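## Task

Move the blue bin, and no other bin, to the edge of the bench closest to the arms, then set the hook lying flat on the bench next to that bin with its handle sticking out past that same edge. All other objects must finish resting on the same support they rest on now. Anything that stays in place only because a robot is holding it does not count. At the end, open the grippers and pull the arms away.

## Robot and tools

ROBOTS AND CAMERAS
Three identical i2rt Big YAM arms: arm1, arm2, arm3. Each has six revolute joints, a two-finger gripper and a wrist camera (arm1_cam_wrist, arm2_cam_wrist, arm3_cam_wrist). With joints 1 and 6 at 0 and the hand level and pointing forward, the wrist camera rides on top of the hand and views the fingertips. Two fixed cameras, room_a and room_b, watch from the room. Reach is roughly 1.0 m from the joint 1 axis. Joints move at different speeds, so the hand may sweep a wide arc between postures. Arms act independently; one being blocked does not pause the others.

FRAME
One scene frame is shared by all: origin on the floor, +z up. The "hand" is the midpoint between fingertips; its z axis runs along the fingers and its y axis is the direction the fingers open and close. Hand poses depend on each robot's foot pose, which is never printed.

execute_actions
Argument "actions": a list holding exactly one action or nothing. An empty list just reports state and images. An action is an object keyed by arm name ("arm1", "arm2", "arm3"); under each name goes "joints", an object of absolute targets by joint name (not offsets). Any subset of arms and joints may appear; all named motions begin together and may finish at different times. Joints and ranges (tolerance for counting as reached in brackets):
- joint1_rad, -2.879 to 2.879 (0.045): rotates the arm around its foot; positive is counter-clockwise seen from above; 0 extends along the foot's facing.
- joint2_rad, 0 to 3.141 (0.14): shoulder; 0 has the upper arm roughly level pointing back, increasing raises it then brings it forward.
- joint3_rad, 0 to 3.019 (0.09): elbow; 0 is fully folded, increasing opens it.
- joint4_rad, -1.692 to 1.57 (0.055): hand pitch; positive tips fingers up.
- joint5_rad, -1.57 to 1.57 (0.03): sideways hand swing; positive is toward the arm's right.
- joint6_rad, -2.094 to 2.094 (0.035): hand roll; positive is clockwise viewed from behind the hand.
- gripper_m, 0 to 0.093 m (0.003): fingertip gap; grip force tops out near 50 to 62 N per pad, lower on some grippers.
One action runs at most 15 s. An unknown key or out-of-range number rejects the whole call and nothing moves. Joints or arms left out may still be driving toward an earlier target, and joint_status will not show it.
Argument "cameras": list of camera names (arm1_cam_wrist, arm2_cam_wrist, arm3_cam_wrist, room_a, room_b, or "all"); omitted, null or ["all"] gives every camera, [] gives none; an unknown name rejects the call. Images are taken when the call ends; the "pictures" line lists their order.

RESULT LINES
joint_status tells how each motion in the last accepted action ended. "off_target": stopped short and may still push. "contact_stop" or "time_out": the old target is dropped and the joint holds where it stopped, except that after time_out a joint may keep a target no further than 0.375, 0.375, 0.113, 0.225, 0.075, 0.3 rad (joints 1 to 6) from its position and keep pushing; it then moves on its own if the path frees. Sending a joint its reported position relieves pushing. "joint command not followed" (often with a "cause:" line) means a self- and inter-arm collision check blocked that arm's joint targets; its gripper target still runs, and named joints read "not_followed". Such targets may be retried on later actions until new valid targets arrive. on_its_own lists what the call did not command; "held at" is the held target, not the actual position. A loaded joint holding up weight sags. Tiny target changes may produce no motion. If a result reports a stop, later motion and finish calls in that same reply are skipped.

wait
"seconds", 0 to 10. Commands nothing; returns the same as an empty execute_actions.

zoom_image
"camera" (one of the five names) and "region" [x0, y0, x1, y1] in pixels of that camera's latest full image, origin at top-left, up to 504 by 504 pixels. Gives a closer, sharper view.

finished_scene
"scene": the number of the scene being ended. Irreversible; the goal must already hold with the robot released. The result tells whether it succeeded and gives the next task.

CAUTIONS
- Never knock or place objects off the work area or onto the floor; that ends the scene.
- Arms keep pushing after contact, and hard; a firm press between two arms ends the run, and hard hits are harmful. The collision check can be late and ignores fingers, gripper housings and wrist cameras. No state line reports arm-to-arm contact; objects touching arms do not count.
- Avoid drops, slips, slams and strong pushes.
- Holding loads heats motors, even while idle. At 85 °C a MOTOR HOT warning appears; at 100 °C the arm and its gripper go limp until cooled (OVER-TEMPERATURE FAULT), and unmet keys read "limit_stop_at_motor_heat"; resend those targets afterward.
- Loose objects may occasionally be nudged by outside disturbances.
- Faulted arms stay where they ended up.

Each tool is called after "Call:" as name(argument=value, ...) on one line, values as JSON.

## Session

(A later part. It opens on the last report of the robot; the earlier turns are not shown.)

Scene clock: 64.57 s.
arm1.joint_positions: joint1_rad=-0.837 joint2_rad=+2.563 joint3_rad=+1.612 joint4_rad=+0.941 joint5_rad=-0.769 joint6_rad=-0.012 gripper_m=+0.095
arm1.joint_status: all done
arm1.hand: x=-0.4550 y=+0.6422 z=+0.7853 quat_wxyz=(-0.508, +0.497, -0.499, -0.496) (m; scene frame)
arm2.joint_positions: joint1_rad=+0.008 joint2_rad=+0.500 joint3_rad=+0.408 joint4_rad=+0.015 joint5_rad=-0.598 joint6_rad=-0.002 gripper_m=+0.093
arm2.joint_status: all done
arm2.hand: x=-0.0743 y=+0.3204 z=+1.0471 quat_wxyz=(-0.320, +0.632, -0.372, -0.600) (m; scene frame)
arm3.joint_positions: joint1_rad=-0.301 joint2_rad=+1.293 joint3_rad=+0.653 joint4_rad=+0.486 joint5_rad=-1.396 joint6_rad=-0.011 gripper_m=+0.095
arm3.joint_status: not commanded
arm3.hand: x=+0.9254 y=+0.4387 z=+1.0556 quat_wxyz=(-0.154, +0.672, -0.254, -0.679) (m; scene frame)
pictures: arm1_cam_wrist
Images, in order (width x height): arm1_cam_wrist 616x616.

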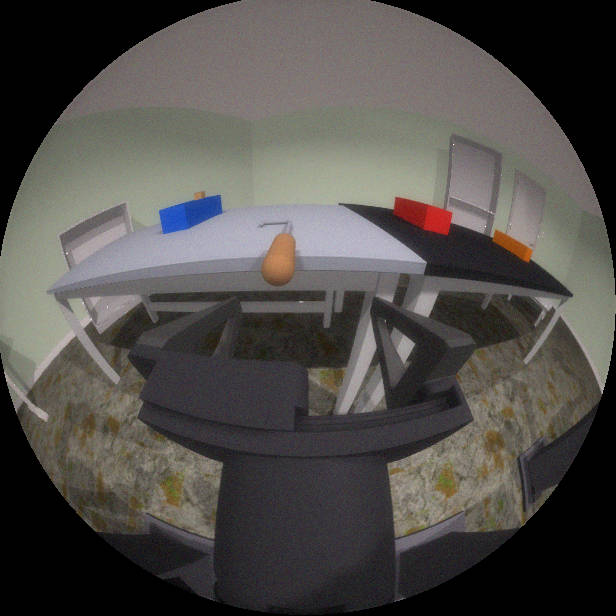

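Call:
execute_actions(actions=[{"arm1":{"joints":{"joint1_rad":-0.71,"joint2_rad":2.68,"joint3_rad":1.965,"joint4_rad":0.75,"joint5_rad":-0.65}}}], cameras=["arm1_cam_wrist"])

Scene clock: 67.77 s.
arm1.joint_positions: joint1_rad=-0.706 joint2_rad=+2.672 joint3_rad=+1.904 joint4_rad=+0.765 joint5_rad=-0.652 joint6_rad=-0.012 gripper_m=+0.095
arm1.joint_status: all done
arm1.hand: x=-0.4831 y=+0.7535 z=+0.7945 quat_wxyz=(-0.507, +0.500, -0.493, -0.500) (m; scene frame)
arm2.joint_positions: joint1_rad=+0.008 joint2_rad=+0.500 joint3_rad=+0.408 joint4_rad=+0.015 joint5_rad=-0.598 joint6_rad=-0.002 gripper_m=+0.093
arm2.joint_status: not commanded
arm2.hand: x=-0.0743 y=+0.3204 z=+1.0471 quat_wxyz=(-0.320, +0.632, -0.372, -0.600) (m; scene frame)
arm3.joint_positions: joint1_rad=-0.301 joint2_rad=+1.293 joint3_rad=+0.653 joint4_rad=+0.486 joint5_rad=-1.396 joint6_rad=-0.011 gripper_m=+0.095
arm3.joint_status: not commanded
arm3.hand: x=+0.9254 y=+0.4387 z=+1.0556 quat_wxyz=(-0.154, +0.672, -0.254, -0.679) (m; scene frame)
pictures: arm1_cam_wrist
Images, in order (width x height): arm1_cam_wrist 616x616.

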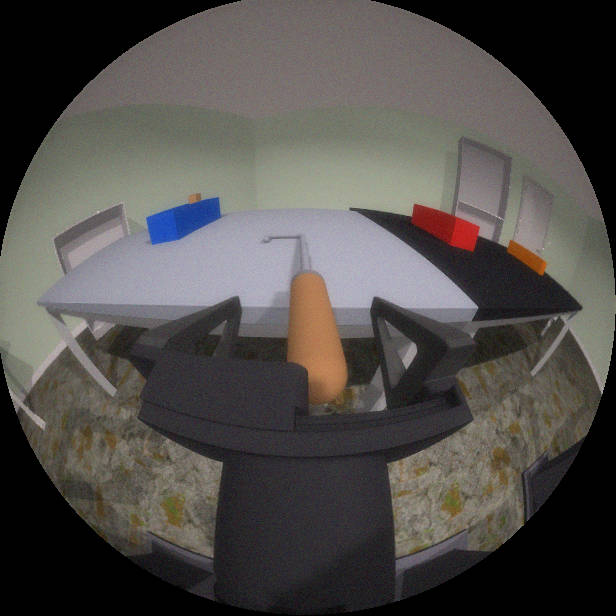

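Call:
execute_actions(actions=[{"arm1":{"joints":{"joint2_rad":2.693}}}], cameras=[])

Call:
execute_actions(actions=[{"arm1":{"joints":{"gripper_m":0}}}], cameras=["arm1_cam_wrist"])

Call:
execute_actions(actions=[{"arm1":{"joints":{"joint2_rad":2.15,"joint3_rad":1.6,"joint4_rad":0.65}}}], cameras=[])

Call:
execute_actions(actions=[{"arm1":{"joints":{"joint1_rad":-0.075,"joint5_rad":0,"joint6_rad":-1.57}},"arm2":{"joints":{"joint1_rad":0.3,"joint2_rad":2.1,"joint3_rad":1.9,"joint4_rad":0.2,"joint5_rad":-1.2}}}])

Scene clock: 75.27 s.
arm1.joint_positions: joint1_rad=-0.706 joint2_rad=+2.672 joint3_rad=+1.904 joint4_rad=+0.765 joint5_rad=-0.652 joint6_rad=-0.012 gripper_m=+0.095
arm1.joint_status: all done
arm1.hand: x=-0.4831 y=+0.7535 z=+0.7945 quat_wxyz=(-0.507, +0.500, -0.493, -0.500) (m; scene frame)
arm2.joint_positions: joint1_rad=+0.008 joint2_rad=+0.500 joint3_rad=+0.408 joint4_rad=+0.015 joint5_rad=-0.598 joint6_rad=-0.002 gripper_m=+0.093
arm2.joint_status: not commanded
arm2.hand: x=-0.0743 y=+0.3204 z=+1.0471 quat_wxyz=(-0.320, +0.632, -0.372, -0.600) (m; scene frame)
arm3.joint_positions: joint1_rad=-0.301 joint2_rad=+1.293 joint3_rad=+0.653 joint4_rad=+0.486 joint5_rad=-1.396 joint6_rad=-0.011 gripper_m=+0.095
arm3.joint_status: not commanded
arm3.hand: x=+0.9254 y=+0.4387 z=+1.0556 quat_wxyz=(-0.154, +0.672, -0.254, -0.679) (m; scene frame)
pictures: none
No camera images: the call's "cameras" was empty. Leave "cameras" out to get every camera's image.

Scene clock: 76.00 s.
arm1.joint_positions: joint1_rad=-0.706 joint2_rad=+2.672 joint3_rad=+1.904 joint4_rad=+0.765 joint5_rad=-0.651 joint6_rad=-0.012 gripper_m=+0.031
arm1.joint_status: gripper_m off_target (ended at +0.031, target +0.000)
arm1.hand: x=-0.4829 y=+0.7535 z=+0.7945 quat_wxyz=(-0.507, +0.500, -0.494, -0.499) (m; scene frame)
arm2.joint_positions: joint1_rad=+0.008 joint2_rad=+0.500 joint3_rad=+0.408 joint4_rad=+0.015 joint5_rad=-0.598 joint6_rad=-0.002 gripper_m=+0.093
arm2.joint_status: not commanded
arm2.hand: x=-0.0743 y=+0.3204 z=+1.0471 quat_wxyz=(-0.320, +0.632, -0.372, -0.600) (m; scene frame)
arm3.joint_positions: joint1_rad=-0.301 joint2_rad=+1.293 joint3_rad=+0.653 joint4_rad=+0.486 joint5_rad=-1.396 joint6_rad=-0.011 gripper_m=+0.095
arm3.joint_status: not commanded
arm3.hand: x=+0.9254 y=+0.4387 z=+1.0556 quat_wxyz=(-0.154, +0.672, -0.254, -0.679) (m; scene frame)
pictures: arm1_cam_wrist
Images, in order (width x height): arm1_cam_wrist 616x616.

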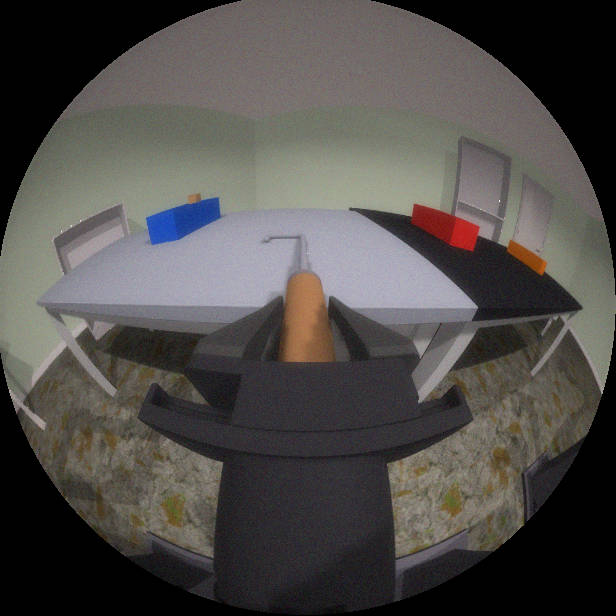

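Scene clock: 77.43 s.
arm1.joint_positions: joint1_rad=-0.707 joint2_rad=+2.186 joint3_rad=+1.581 joint4_rad=+0.644 joint5_rad=-0.651 joint6_rad=-0.012 gripper_m=+0.031
arm1.joint_status: all done
arm1.hand: x=-0.5165 y=+0.7062 z=+1.0100 quat_wxyz=(-0.522, +0.497, -0.479, -0.501) (m; scene frame)
arm2.joint_positions: joint1_rad=+0.008 joint2_rad=+0.500 joint3_rad=+0.408 joint4_rad=+0.015 joint5_rad=-0.598 joint6_rad=-0.002 gripper_m=+0.093
arm2.joint_status: not commanded
arm2.hand: x=-0.0743 y=+0.3204 z=+1.0471 quat_wxyz=(-0.320, +0.632, -0.372, -0.600) (m; scene frame)
arm3.joint_positions: joint1_rad=-0.301 joint2_rad=+1.293 joint3_rad=+0.653 joint4_rad=+0.486 joint5_rad=-1.396 joint6_rad=-0.011 gripper_m=+0.095
arm3.joint_status: not commanded
arm3.hand: x=+0.9254 y=+0.4387 z=+1.0556 quat_wxyz=(-0.154, +0.672, -0.254, -0.679) (m; scene frame)
pictures: none
No camera images: the call's "cameras" was empty. Leave "cameras" out to get every camera's image.

Scene clock: 80.90 s.
arm1.joint_positions: joint1_rad=-0.078 joint2_rad=+2.186 joint3_rad=+1.581 joint4_rad=+0.641 joint5_rad=+0.001 joint6_rad=-1.516 gripper_m=+0.031
arm1.joint_status: joint6_rad time_out (moved -1.504 of -1.558); the others done
arm1.on_its_own: joint6_rad reads -1.516 and still pushes toward -1.570 since a time_out
arm1.hand: x=-0.9115 y=+0.8469 z=+1.0114 quat_wxyz=(-0.725, +0.688, -0.026, -0.010) (m; scene frame)
arm2.joint_positions: joint1_rad=+0.296 joint2_rad=+2.116 joint3_rad=+1.835 joint4_rad=+0.186 joint5_rad=-1.198 joint6_rad=-0.002 gripper_m=+0.093
arm2.joint_status: all done
arm2.hand: x=-0.3332 y=+0.7173 z=+1.0214 quat_wxyz=(-0.012, +0.717, -0.082, -0.692) (m; scene frame)
arm3.joint_positions: joint1_rad=-0.301 joint2_rad=+1.293 joint3_rad=+0.653 joint4_rad=+0.486 joint5_rad=-1.396 joint6_rad=-0.011 gripper_m=+0.095
arm3.joint_status: not commanded
arm3.hand: x=+0.9254 y=+0.4387 z=+1.0556 quat_wxyz=(-0.154, +0.672, -0.254, -0.679) (m; scene frame)
pictures: arm1_cam_wrist, arm2_cam_wrist, arm3_cam_wrist, room_a, room_b
Images, in order (width x height): arm1_cam_wrist 616x616, arm2_cam_wrist 616x616, arm3_cam_wrist 616x616, room_a 896x504, room_b 896x504.

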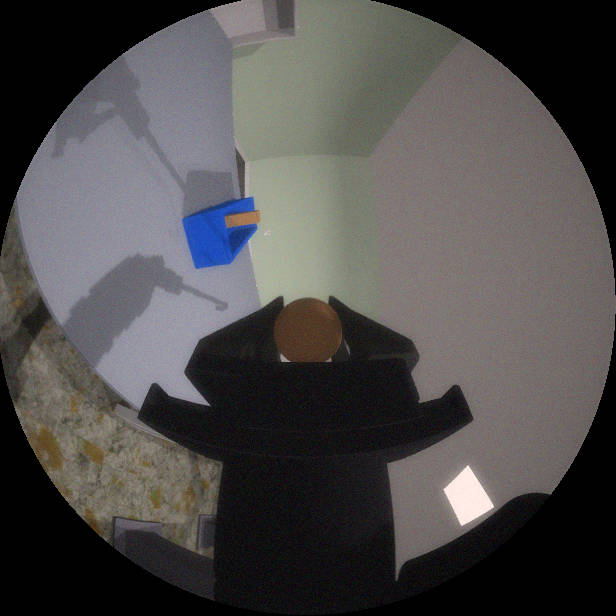

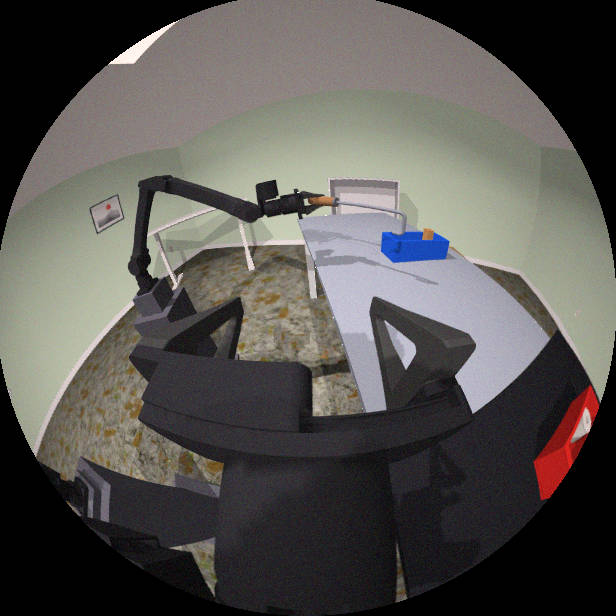

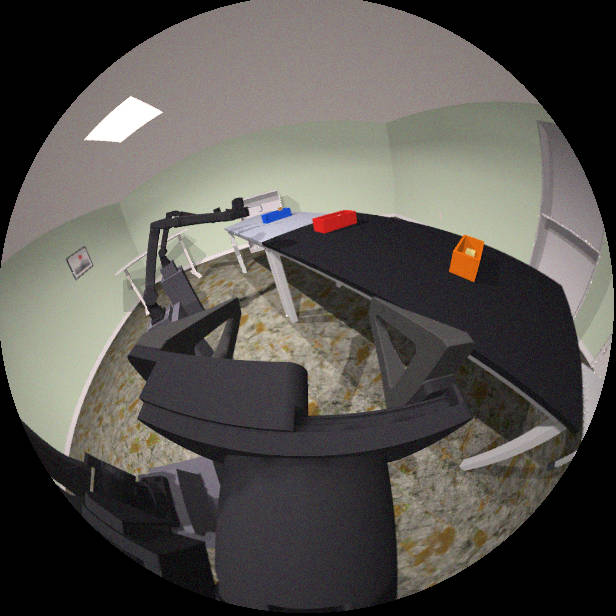

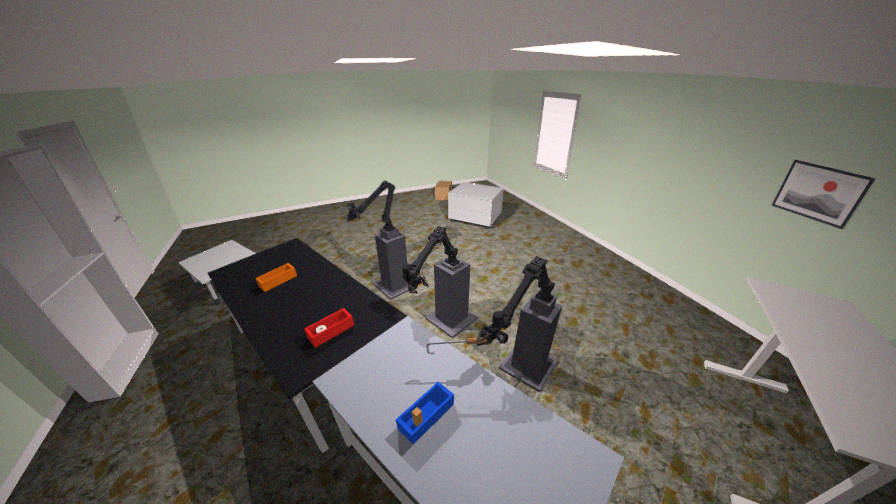

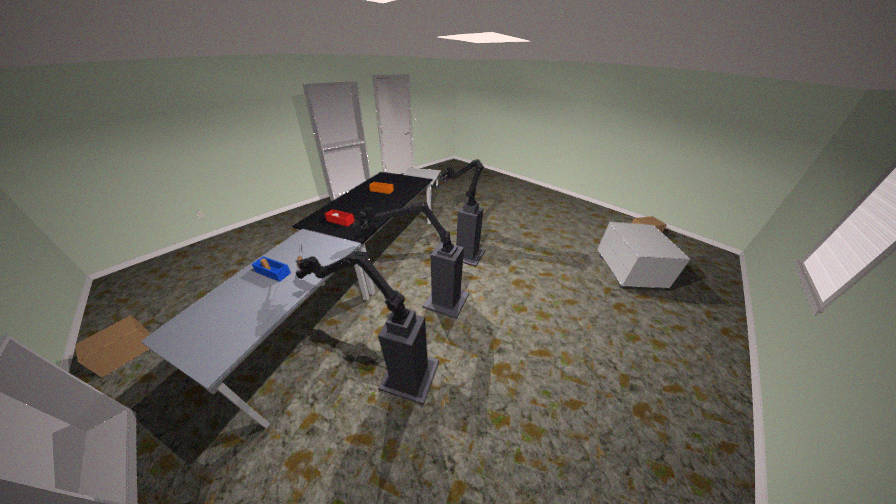

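Call:
execute_actions(actions=[{"arm1":{"joints":{"joint1_rad":-0.235,"joint2_rad":2.39,"joint3_rad":1.99,"joint4_rad":0.5,"joint5_rad":-0.88,"joint6_rad":-1.55}}}], cameras=["arm1_cam_wrist","arm2_cam_wrist","room_a","room_b"])

Call:
zoom_image(camera="room_a", region=[340,280,600,470])

Scene clock: 87.20 s.
arm1.joint_positions: joint1_rad=-0.229 joint2_rad=+2.452 joint3_rad=+1.897 joint4_rad=+0.486 joint5_rad=-0.879 joint6_rad=-1.526 gripper_m=+0.030
arm1.joint_status: joint3_rad time_out (moved +0.315 of +0.409); the others done
arm1.on_its_own: joint3_rad reads +1.897 and still pushes toward +1.990 since a time_out
arm1.hand: x=-0.9113 y=+0.8672 z=+0.9237 quat_wxyz=(-0.641, +0.686, +0.219, -0.268) (m; scene frame)
arm2.joint_positions: joint1_rad=+0.296 joint2_rad=+2.116 joint3_rad=+1.835 joint4_rad=+0.186 joint5_rad=-1.198 joint6_rad=-0.002 gripper_m=+0.093
arm2.joint_status: not commanded
arm2.hand: x=-0.3332 y=+0.7173 z=+1.0214 quat_wxyz=(-0.012, +0.717, -0.082, -0.692) (m; scene frame)
arm3.joint_positions: joint1_rad=-0.301 joint2_rad=+1.293 joint3_rad=+0.653 joint4_rad=+0.486 joint5_rad=-1.396 joint6_rad=-0.011 gripper_m=+0.095
arm3.joint_status: not commanded
arm3.hand: x=+0.9254 y=+0.4387 z=+1.0556 quat_wxyz=(-0.154, +0.672, -0.254, -0.679) (m; scene frame)
pictures: arm1_cam_wrist, arm2_cam_wrist, room_a, room_b
Images, in order (width x height): arm1_cam_wrist 616x616, arm2_cam_wrist 616x616, room_a 896x504, room_b 896x504.

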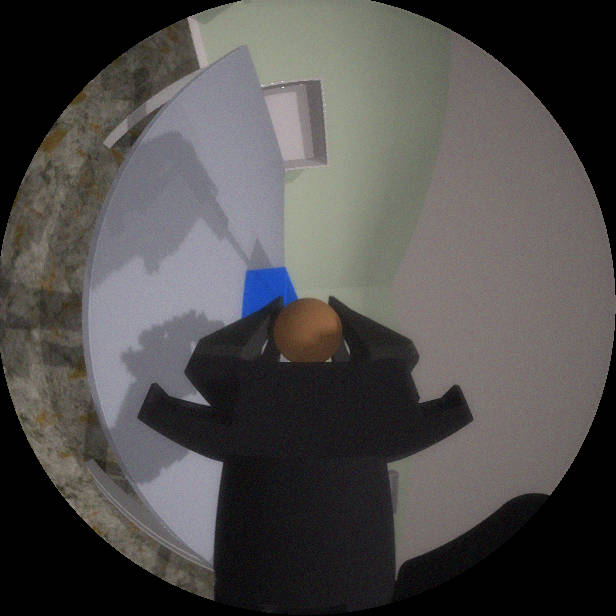

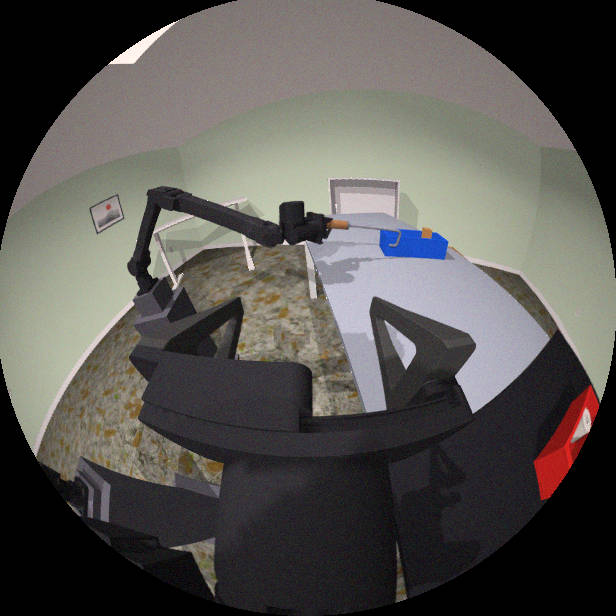

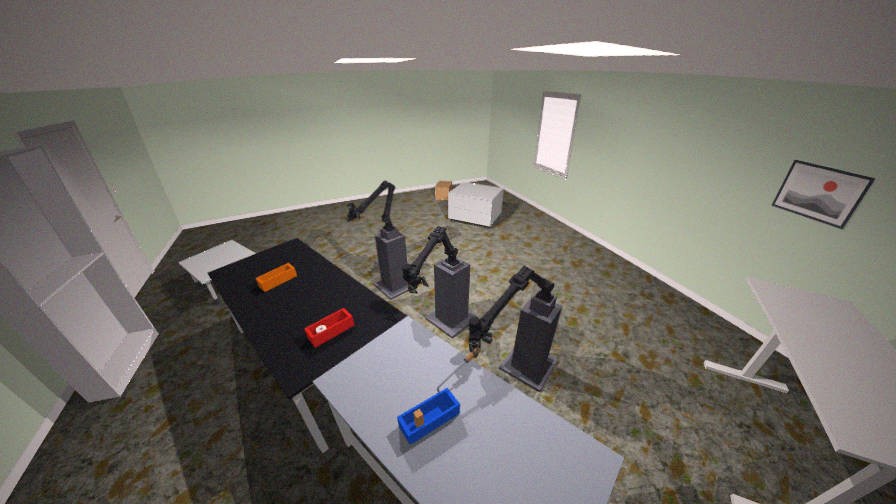

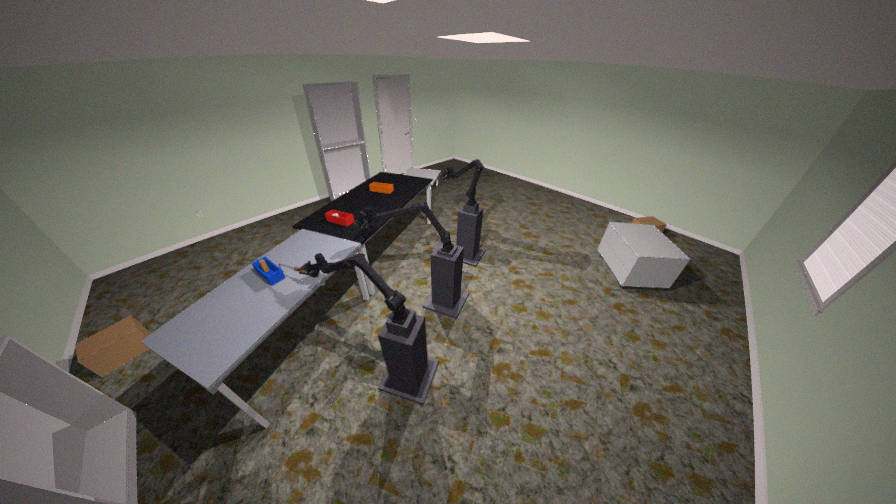

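Region (340, 280, 600, 470) of room_a's 896x504 image, scaled by 1.938, with more detail than that image has; it fills the top 368 rows of this view, and the rest is white.

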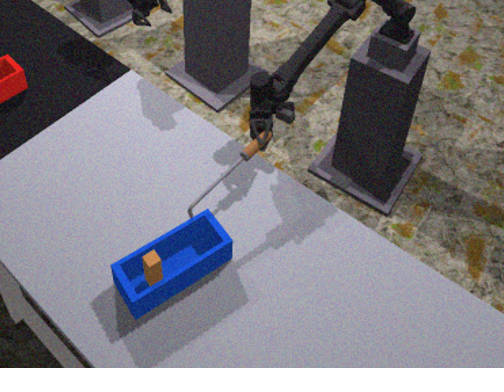

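Pitch up, shift left, pitch down.

Call:
execute_actions(actions=[{"arm1":{"joints":{"joint4_rad":0.68}}}], cameras=[])

Call:
execute_actions(actions=[{"arm1":{"joints":{"joint1_rad":-0.17}}}], cameras=[])

Call:
execute_actions(actions=[{"arm1":{"joints":{"joint4_rad":0.5}}}], cameras=["arm2_cam_wrist","room_a"])

Call:
zoom_image(camera="room_a", region=[340,280,600,470])

Scene clock: 92.63 s.
arm1.joint_positions: joint1_rad=-0.229 joint2_rad=+2.452 joint3_rad=+1.897 joint4_rad=+0.621 joint5_rad=-0.879 joint6_rad=-1.522 gripper_m=+0.030
arm1.joint_status: joint4_rad time_out (moved +0.135 of +0.194)
arm1.on_its_own: joint3_rad reads +1.897 and still pushes toward +1.990 since a time_out; joint4_rad reads +0.621 and still pushes toward +0.680 since a time_out
arm1.hand: x=-0.9114 y=+0.8669 z=+0.9486 quat_wxyz=(-0.682, +0.645, +0.243, -0.246) (m; scene frame)
arm2.joint_positions: joint1_rad=+0.296 joint2_rad=+2.116 joint3_rad=+1.835 joint4_rad=+0.186 joint5_rad=-1.198 joint6_rad=-0.002 gripper_m=+0.093
arm2.joint_status: not commanded
arm2.hand: x=-0.3332 y=+0.7173 z=+1.0214 quat_wxyz=(-0.012, +0.717, -0.082, -0.692) (m; scene frame)
arm3.joint_positions: joint1_rad=-0.301 joint2_rad=+1.293 joint3_rad=+0.653 joint4_rad=+0.486 joint5_rad=-1.396 joint6_rad=-0.011 gripper_m=+0.095
arm3.joint_status: not commanded
arm3.hand: x=+0.9254 y=+0.4387 z=+1.0556 quat_wxyz=(-0.154, +0.672, -0.254, -0.679) (m; scene frame)
pictures: none
No camera images: the call's "cameras" was empty. Leave "cameras" out to get every camera's image.

not run: a stop came earlier in this reply.

not run: a stop came earlier in this reply.

Region (340, 280, 600, 470) of room_a's 896x504 image, scaled by 1.938, with more detail than that image has; it fills the top 368 rows of this view, and the rest is white.

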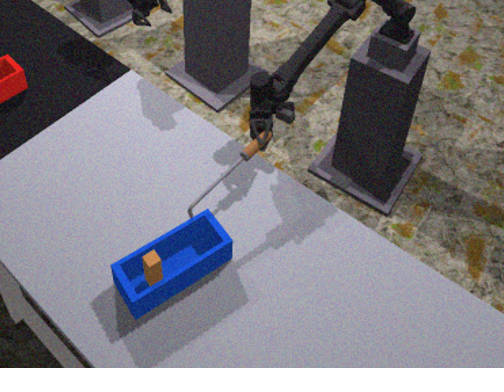

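Call:
execute_actions(actions=[{"arm1":{"joints":{"joint1_rad":-0.17}}}], cameras=["arm2_cam_wrist"])

Call:
execute_actions(actions=[{"arm1":{"joints":{"joint4_rad":0.5}}}], cameras=["arm2_cam_wrist","room_a"])

Call:
zoom_image(camera="room_a", region=[340,280,600,470])

Scene clock: 95.97 s.
arm1.joint_positions: joint1_rad=-0.162 joint2_rad=+2.452 joint3_rad=+1.897 joint4_rad=+0.621 joint5_rad=-0.882 joint6_rad=-1.522 gripper_m=+0.030
arm1.joint_status: all done
arm1.on_its_own: joint3_rad reads +1.897 and still pushes toward +1.990 since a time_out; joint4_rad reads +0.621 and still pushes toward +0.680 since a time_out
arm1.hand: x=-0.9704 y=+0.8660 z=+0.9484 quat_wxyz=(-0.673, +0.636, +0.265, -0.269) (m; scene frame)
arm2.joint_positions: joint1_rad=+0.296 joint2_rad=+2.116 joint3_rad=+1.835 joint4_rad=+0.186 joint5_rad=-1.198 joint6_rad=-0.002 gripper_m=+0.093
arm2.joint_status: not commanded
arm2.hand: x=-0.3332 y=+0.7173 z=+1.0214 quat_wxyz=(-0.012, +0.717, -0.082, -0.692) (m; scene frame)
arm3.joint_positions: joint1_rad=-0.301 joint2_rad=+1.293 joint3_rad=+0.653 joint4_rad=+0.486 joint5_rad=-1.396 joint6_rad=-0.011 gripper_m=+0.095
arm3.joint_status: not commanded
arm3.hand: x=+0.9254 y=+0.4387 z=+1.0556 quat_wxyz=(-0.154, +0.672, -0.254, -0.679) (m; scene frame)
pictures: arm2_cam_wrist
Images, in order (width x height): arm2_cam_wrist 616x616.

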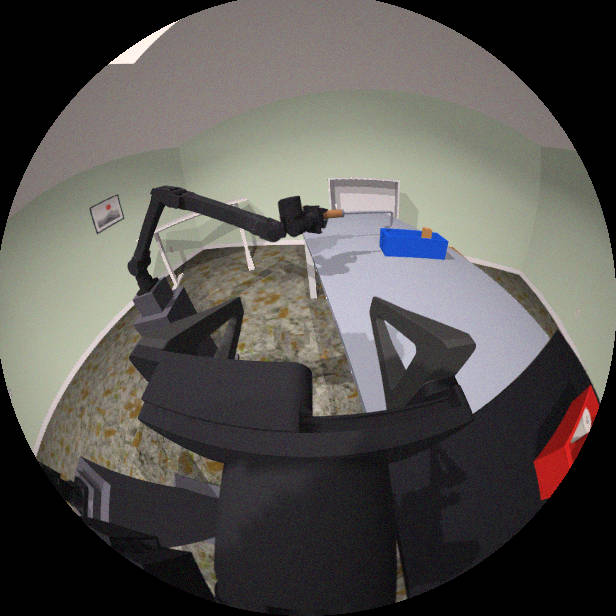

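Scene clock: 96.90 s.
arm1.joint_positions: joint1_rad=-0.164 joint2_rad=+2.449 joint3_rad=+1.916 joint4_rad=+0.517 joint5_rad=-0.878 joint6_rad=-1.550 gripper_m=+0.030
arm1.joint_status: all done
arm1.hand: x=-0.9675 y=+0.8708 z=+0.9423 quat_wxyz=(-0.652, +0.659, +0.258, -0.271) (m; scene frame)
arm2.joint_positions: joint1_rad=+0.296 joint2_rad=+2.116 joint3_rad=+1.835 joint4_rad=+0.186 joint5_rad=-1.198 joint6_rad=-0.002 gripper_m=+0.093
arm2.joint_status: not commanded
arm2.hand: x=-0.3332 y=+0.7173 z=+1.0214 quat_wxyz=(-0.012, +0.717, -0.082, -0.692) (m; scene frame)
arm3.joint_positions: joint1_rad=-0.301 joint2_rad=+1.293 joint3_rad=+0.653 joint4_rad=+0.486 joint5_rad=-1.396 joint6_rad=-0.011 gripper_m=+0.095
arm3.joint_status: not commanded
arm3.hand: x=+0.9254 y=+0.4387 z=+1.0556 quat_wxyz=(-0.154, +0.672, -0.254, -0.679) (m; scene frame)
pictures: arm2_cam_wrist, room_a
Images, in order (width x height): arm2_cam_wrist 616x616, room_a 896x504.

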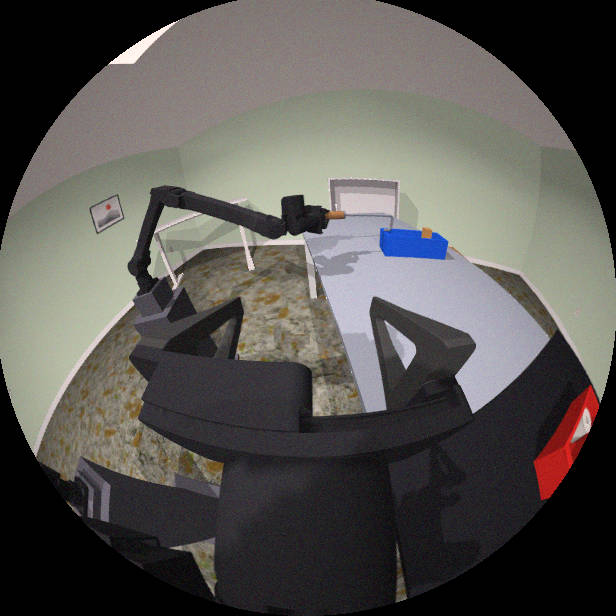

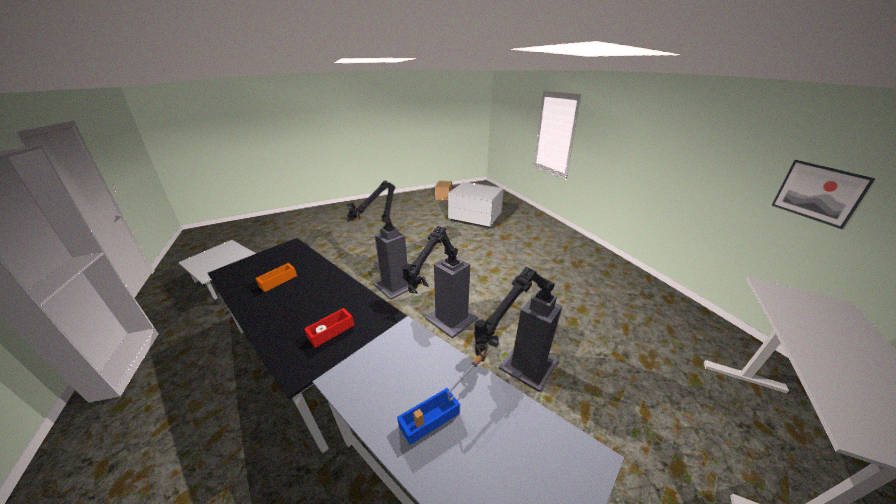

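Region (340, 280, 600, 470) of room_a's 896x504 image, scaled by 1.938, with more detail than that image has; it fills the top 368 rows of this view, and the rest is white.

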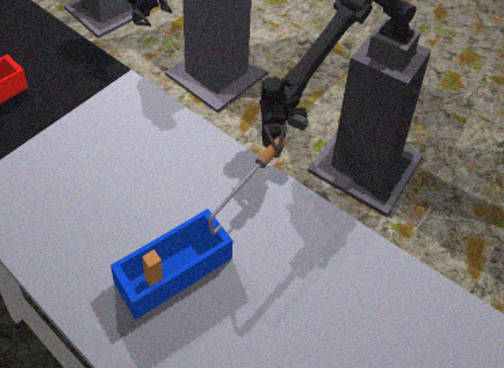

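Call:
execute_actions(actions=[{"arm1":{"joints":{"joint1_rad":-0.18,"joint2_rad":2.56,"joint3_rad":2.30,"joint4_rad":0.36}}}], cameras=["arm2_cam_wrist","room_a"])

Call:
zoom_image(camera="room_a", region=[340,280,600,470])

Scene clock: 101.50 s.
arm1.joint_positions: joint1_rad=-0.170 joint2_rad=+2.601 joint3_rad=+2.190 joint4_rad=+0.349 joint5_rad=-0.879 joint6_rad=-1.527 gripper_m=+0.030
arm1.joint_status: joint3_rad time_out (moved +0.274 of +0.384); the others done
arm1.on_its_own: joint3_rad reads +2.190 and still pushes toward +2.300 since a time_out
arm1.hand: x=-0.9572 y=+0.9166 z=+0.9228 quat_wxyz=(-0.635, +0.676, +0.241, -0.284) (m; scene frame)
arm2.joint_positions: joint1_rad=+0.296 joint2_rad=+2.116 joint3_rad=+1.835 joint4_rad=+0.186 joint5_rad=-1.198 joint6_rad=-0.002 gripper_m=+0.093
arm2.joint_status: not commanded
arm2.hand: x=-0.3332 y=+0.7173 z=+1.0214 quat_wxyz=(-0.012, +0.717, -0.082, -0.692) (m; scene frame)
arm3.joint_positions: joint1_rad=-0.301 joint2_rad=+1.293 joint3_rad=+0.653 joint4_rad=+0.486 joint5_rad=-1.396 joint6_rad=-0.011 gripper_m=+0.095
arm3.joint_status: not commanded
arm3.hand: x=+0.9254 y=+0.4387 z=+1.0556 quat_wxyz=(-0.154, +0.672, -0.254, -0.679) (m; scene frame)
pictures: arm2_cam_wrist, room_a
Images, in order (width x height): arm2_cam_wrist 616x616, room_a 896x504.

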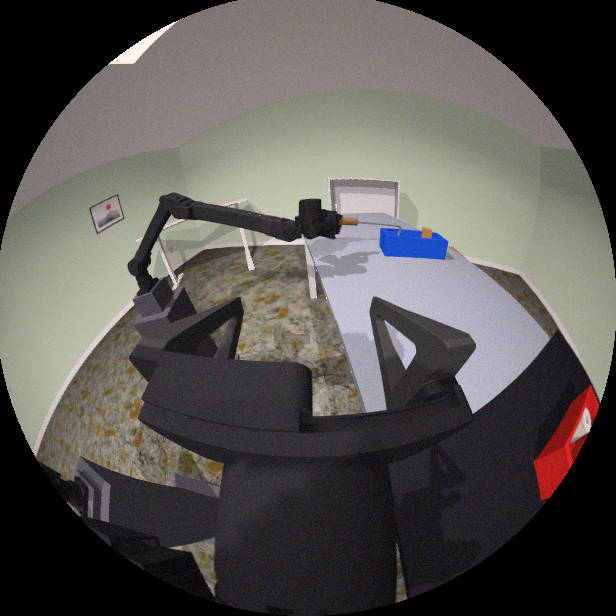

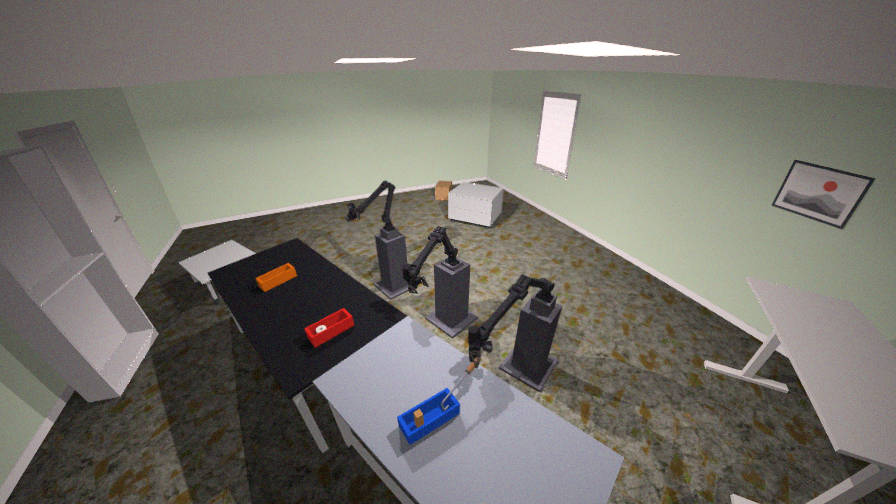

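Region (340, 280, 600, 470) of room_a's 896x504 image, scaled by 1.938, with more detail than that image has; it fills the top 368 rows of this view, and the rest is white.

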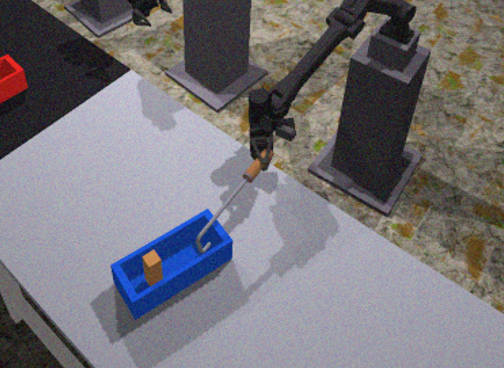

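Call:
execute_actions(actions=[{"arm1":{"joints":{"joint2_rad":2.31,"joint3_rad":1.68,"joint4_rad":0.68}}}], cameras=["arm2_cam_wrist"])

Call:
execute_actions(actions=[{"arm1":{"joints":{"joint1_rad":-0.21,"joint5_rad":-0.905,"joint2_rad":2.13,"joint3_rad":1.29,"joint4_rad":0.88}}}], cameras=["arm2_cam_wrist","room_a"])

Scene clock: 107.70 s.
arm1.joint_positions: joint1_rad=-0.170 joint2_rad=+2.357 joint3_rad=+1.650 joint4_rad=+0.638 joint5_rad=-0.881 joint6_rad=-1.521 gripper_m=+0.030
arm1.joint_status: all done
arm1.hand: x=-0.9694 y=+0.8138 z=+0.9077 quat_wxyz=(-0.632, +0.679, +0.238, -0.288) (m; scene frame)
arm2.joint_positions: joint1_rad=+0.296 joint2_rad=+2.116 joint3_rad=+1.835 joint4_rad=+0.186 joint5_rad=-1.198 joint6_rad=-0.002 gripper_m=+0.093
arm2.joint_status: not commanded
arm2.hand: x=-0.3332 y=+0.7173 z=+1.0214 quat_wxyz=(-0.012, +0.717, -0.082, -0.692) (m; scene frame)
arm3.joint_positions: joint1_rad=-0.301 joint2_rad=+1.293 joint3_rad=+0.653 joint4_rad=+0.486 joint5_rad=-1.396 joint6_rad=-0.011 gripper_m=+0.095
arm3.joint_status: not commanded
arm3.hand: x=+0.9254 y=+0.4387 z=+1.0556 quat_wxyz=(-0.154, +0.672, -0.254, -0.679) (m; scene frame)
pictures: arm2_cam_wrist
Images, in order (width x height): arm2_cam_wrist 616x616.

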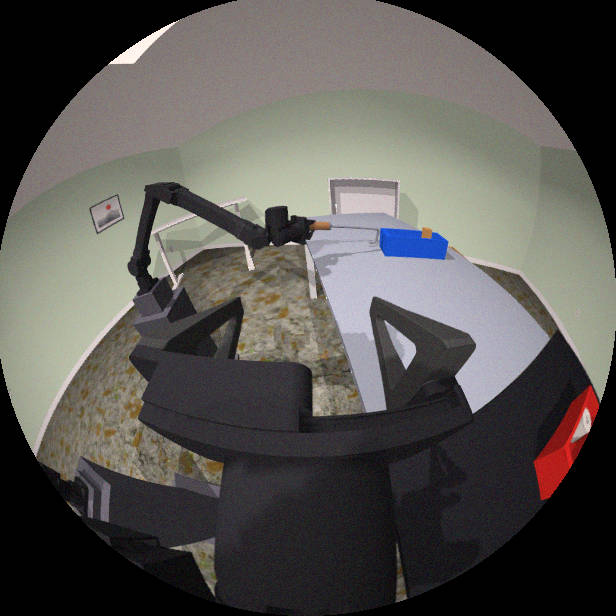

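Scene clock: 108.90 s.
arm1.joint_positions: joint1_rad=-0.210 joint2_rad=+2.188 joint3_rad=+1.269 joint4_rad=+0.828 joint5_rad=-0.905 joint6_rad=-1.521 gripper_m=+0.030
arm1.joint_status: all done
arm1.hand: x=-0.9554 y=+0.7128 z=+0.8971 quat_wxyz=(-0.628, +0.687, +0.228, -0.287) (m; scene frame)
arm2.joint_positions: joint1_rad=+0.296 joint2_rad=+2.116 joint3_rad=+1.835 joint4_rad=+0.186 joint5_rad=-1.198 joint6_rad=-0.002 gripper_m=+0.093
arm2.joint_status: not commanded
arm2.hand: x=-0.3332 y=+0.7173 z=+1.0214 quat_wxyz=(-0.012, +0.717, -0.082, -0.692) (m; scene frame)
arm3.joint_positions: joint1_rad=-0.301 joint2_rad=+1.293 joint3_rad=+0.653 joint4_rad=+0.486 joint5_rad=-1.396 joint6_rad=-0.011 gripper_m=+0.095
arm3.joint_status: not commanded
arm3.hand: x=+0.9254 y=+0.4387 z=+1.0556 quat_wxyz=(-0.154, +0.672, -0.254, -0.679) (m; scene frame)
pictures: arm2_cam_wrist, room_a
Images, in order (width x height): arm2_cam_wrist 616x616, room_a 896x504.

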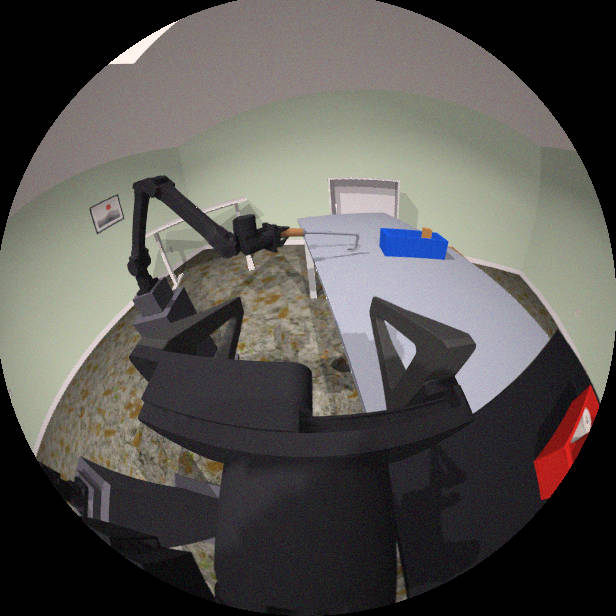

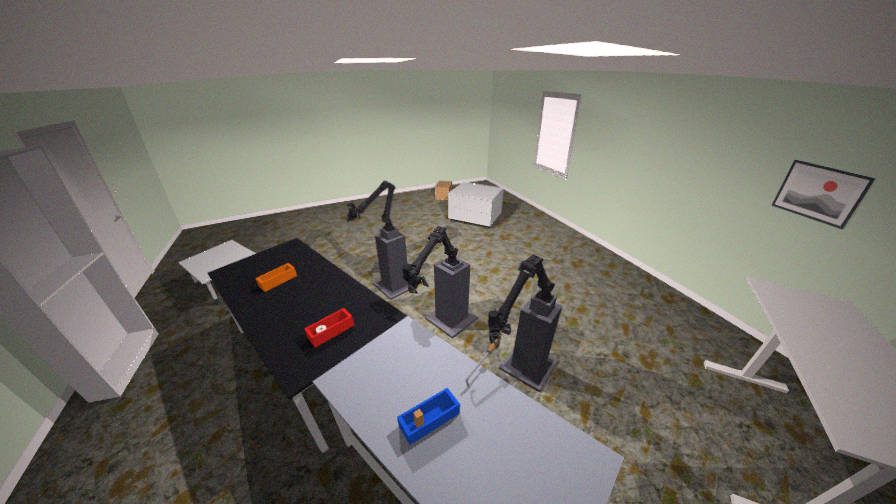

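Call:
execute_actions(actions=[{"arm1":{"joints":{"joint1_rad":-0.18,"joint5_rad":-0.88,"joint2_rad":2.4,"joint3_rad":2.30,"joint4_rad":0.5}}}], cameras=[])

Scene clock: 112.70 s.
arm1.joint_positions: joint1_rad=-0.187 joint2_rad=+2.449 joint3_rad=+2.219 joint4_rad=+0.482 joint5_rad=-0.882 joint6_rad=-1.524 gripper_m=+0.030
arm1.joint_status: all done
arm1.hand: x=-0.9435 y=+0.9056 z=+1.0986 quat_wxyz=(-0.729, +0.577, +0.289, -0.227) (m; scene frame)
arm2.joint_positions: joint1_rad=+0.296 joint2_rad=+2.116 joint3_rad=+1.835 joint4_rad=+0.186 joint5_rad=-1.198 joint6_rad=-0.002 gripper_m=+0.093
arm2.joint_status: not commanded
arm2.hand: x=-0.3332 y=+0.7173 z=+1.0214 quat_wxyz=(-0.012, +0.717, -0.082, -0.692) (m; scene frame)
arm3.joint_positions: joint1_rad=-0.301 joint2_rad=+1.293 joint3_rad=+0.653 joint4_rad=+0.486 joint5_rad=-1.396 joint6_rad=-0.011 gripper_m=+0.095
arm3.joint_status: not commanded
arm3.hand: x=+0.9254 y=+0.4387 z=+1.0556 quat_wxyz=(-0.154, +0.672, -0.254, -0.679) (m; scene frame)
pictures: none
No camera images: the call's "cameras" was empty. Leave "cameras" out to get every camera's image.

Call:
execute_actions(actions=[{"arm1":{"joints":{"joint1_rad":-0.17,"joint2_rad":2.575,"joint3_rad":2.23,"joint4_rad":0.36}}}], cameras=["arm2_cam_wrist"])

Call:
execute_actions(actions=[{"arm1":{"joints":{"joint2_rad":2.49,"joint3_rad":2.06,"joint4_rad":0.46}}}], cameras=[])

Call:
execute_actions(actions=[{"arm1":{"joints":{"joint2_rad":2.42,"joint3_rad":1.9,"joint4_rad":0.54}}}], cameras=[])

Call:
execute_actions(actions=[{"arm1":{"joints":{"joint2_rad":2.31,"joint3_rad":1.68,"joint4_rad":0.66}}}], cameras=["arm2_cam_wrist","room_a"])

Scene clock: 117.23 s.
arm1.joint_positions: joint1_rad=-0.178 joint2_rad=+2.609 joint3_rad=+2.214 joint4_rad=+0.373 joint5_rad=-0.880 joint6_rad=-1.582 gripper_m=+0.030
arm1.joint_status: all done
arm1.hand: x=-0.9495 y=+0.9202 z=+0.9330 quat_wxyz=(-0.656, +0.658, +0.264, -0.258) (m; scene frame)
arm2.joint_positions: joint1_rad=+0.296 joint2_rad=+2.116 joint3_rad=+1.835 joint4_rad=+0.186 joint5_rad=-1.198 joint6_rad=-0.002 gripper_m=+0.093
arm2.joint_status: not commanded
arm2.hand: x=-0.3332 y=+0.7173 z=+1.0214 quat_wxyz=(-0.012, +0.717, -0.082, -0.692) (m; scene frame)
arm3.joint_positions: joint1_rad=-0.301 joint2_rad=+1.293 joint3_rad=+0.653 joint4_rad=+0.486 joint5_rad=-1.396 joint6_rad=-0.011 gripper_m=+0.095
arm3.joint_status: not commanded
arm3.hand: x=+0.9254 y=+0.4387 z=+1.0556 quat_wxyz=(-0.154, +0.672, -0.254, -0.679) (m; scene frame)
pictures: arm2_cam_wrist
Images, in order (width x height): arm2_cam_wrist 616x616.

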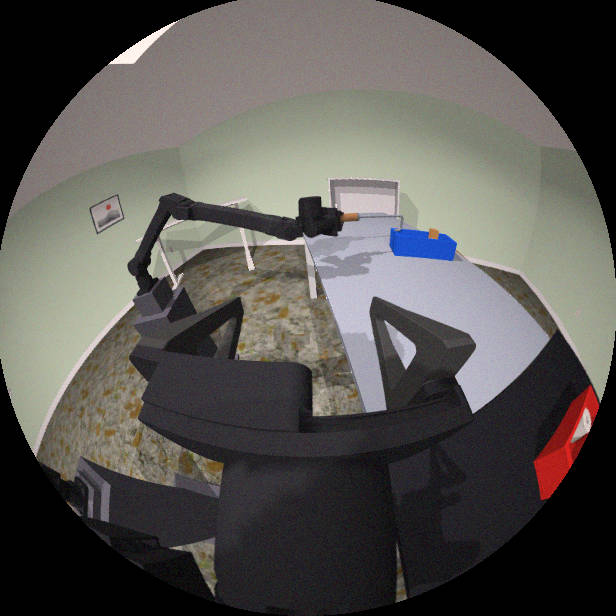

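Scene clock: 118.07 s.
arm1.joint_positions: joint1_rad=-0.178 joint2_rad=+2.541 joint3_rad=+2.072 joint4_rad=+0.444 joint5_rad=-0.878 joint6_rad=-1.582 gripper_m=+0.030
arm1.joint_status: all done
arm1.hand: x=-0.9519 y=+0.8990 z=+0.9311 quat_wxyz=(-0.656, +0.659, +0.263, -0.258) (m; scene frame)
arm2.joint_positions: joint1_rad=+0.296 joint2_rad=+2.116 joint3_rad=+1.835 joint4_rad=+0.186 joint5_rad=-1.198 joint6_rad=-0.002 gripper_m=+0.093
arm2.joint_status: not commanded
arm2.hand: x=-0.3332 y=+0.7173 z=+1.0214 quat_wxyz=(-0.012, +0.717, -0.082, -0.692) (m; scene frame)
arm3.joint_positions: joint1_rad=-0.301 joint2_rad=+1.293 joint3_rad=+0.653 joint4_rad=+0.486 joint5_rad=-1.396 joint6_rad=-0.011 gripper_m=+0.095
arm3.joint_status: not commanded
arm3.hand: x=+0.9254 y=+0.4387 z=+1.0556 quat_wxyz=(-0.154, +0.672, -0.254, -0.679) (m; scene frame)
pictures: none
No camera images: the call's "cameras" was empty. Leave "cameras" out to get every camera's image.

Scene clock: 119.20 s.
arm1.joint_positions: joint1_rad=-0.178 joint2_rad=+2.481 joint3_rad=+1.869 joint4_rad=+0.495 joint5_rad=-0.880 joint6_rad=-1.528 gripper_m=+0.030
arm1.joint_status: all done
arm1.hand: x=-0.9569 y=+0.8603 z=+0.8875 quat_wxyz=(-0.618, +0.693, +0.229, -0.291) (m; scene frame)
arm2.joint_positions: joint1_rad=+0.296 joint2_rad=+2.116 joint3_rad=+1.835 joint4_rad=+0.186 joint5_rad=-1.198 joint6_rad=-0.002 gripper_m=+0.093
arm2.joint_status: not commanded
arm2.hand: x=-0.3332 y=+0.7173 z=+1.0214 quat_wxyz=(-0.012, +0.717, -0.082, -0.692) (m; scene frame)
arm3.joint_positions: joint1_rad=-0.301 joint2_rad=+1.293 joint3_rad=+0.653 joint4_rad=+0.486 joint5_rad=-1.396 joint6_rad=-0.011 gripper_m=+0.095
arm3.joint_status: not commanded
arm3.hand: x=+0.9254 y=+0.4387 z=+1.0556 quat_wxyz=(-0.154, +0.672, -0.254, -0.679) (m; scene frame)
pictures: none
No camera images: the call's "cameras" was empty. Leave "cameras" out to get every camera's image.

Scene clock: 120.10 s.
arm1.joint_positions: joint1_rad=-0.178 joint2_rad=+2.397 joint3_rad=+1.672 joint4_rad=+0.609 joint5_rad=-0.879 joint6_rad=-1.528 gripper_m=+0.030
arm1.joint_status: all done
arm1.hand: x=-0.9621 y=+0.8179 z=+0.8812 quat_wxyz=(-0.619, +0.693, +0.229, -0.290) (m; scene frame)
arm2.joint_positions: joint1_rad=+0.296 joint2_rad=+2.116 joint3_rad=+1.835 joint4_rad=+0.186 joint5_rad=-1.198 joint6_rad=-0.002 gripper_m=+0.093
arm2.joint_status: not commanded
arm2.hand: x=-0.3332 y=+0.7173 z=+1.0214 quat_wxyz=(-0.012, +0.717, -0.082, -0.692) (m; scene frame)
arm3.joint_positions: joint1_rad=-0.301 joint2_rad=+1.293 joint3_rad=+0.653 joint4_rad=+0.486 joint5_rad=-1.396 joint6_rad=-0.011 gripper_m=+0.095
arm3.joint_status: not commanded
arm3.hand: x=+0.9254 y=+0.4387 z=+1.0556 quat_wxyz=(-0.154, +0.672, -0.254, -0.679) (m; scene frame)
pictures: arm2_cam_wrist, room_a
Images, in order (width x height): arm2_cam_wrist 616x616, room_a 896x504.

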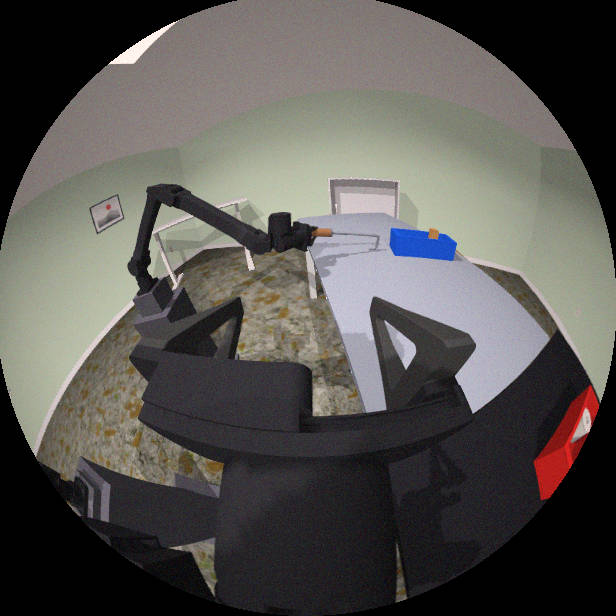

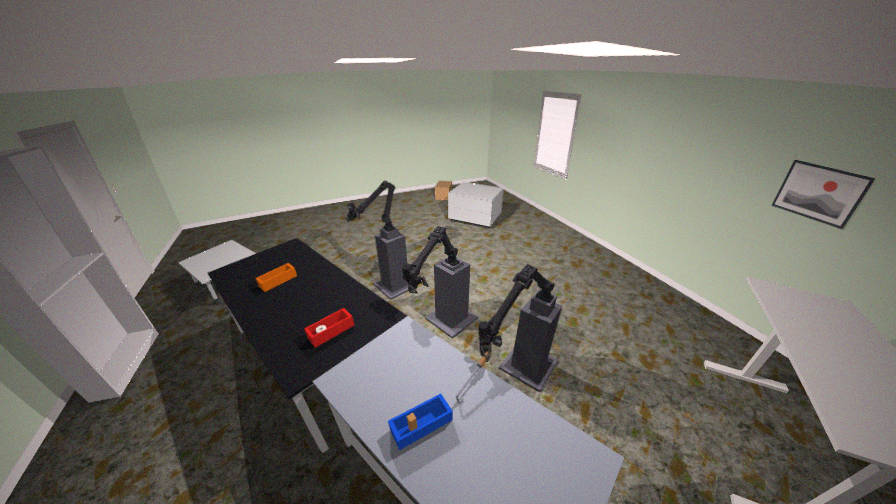

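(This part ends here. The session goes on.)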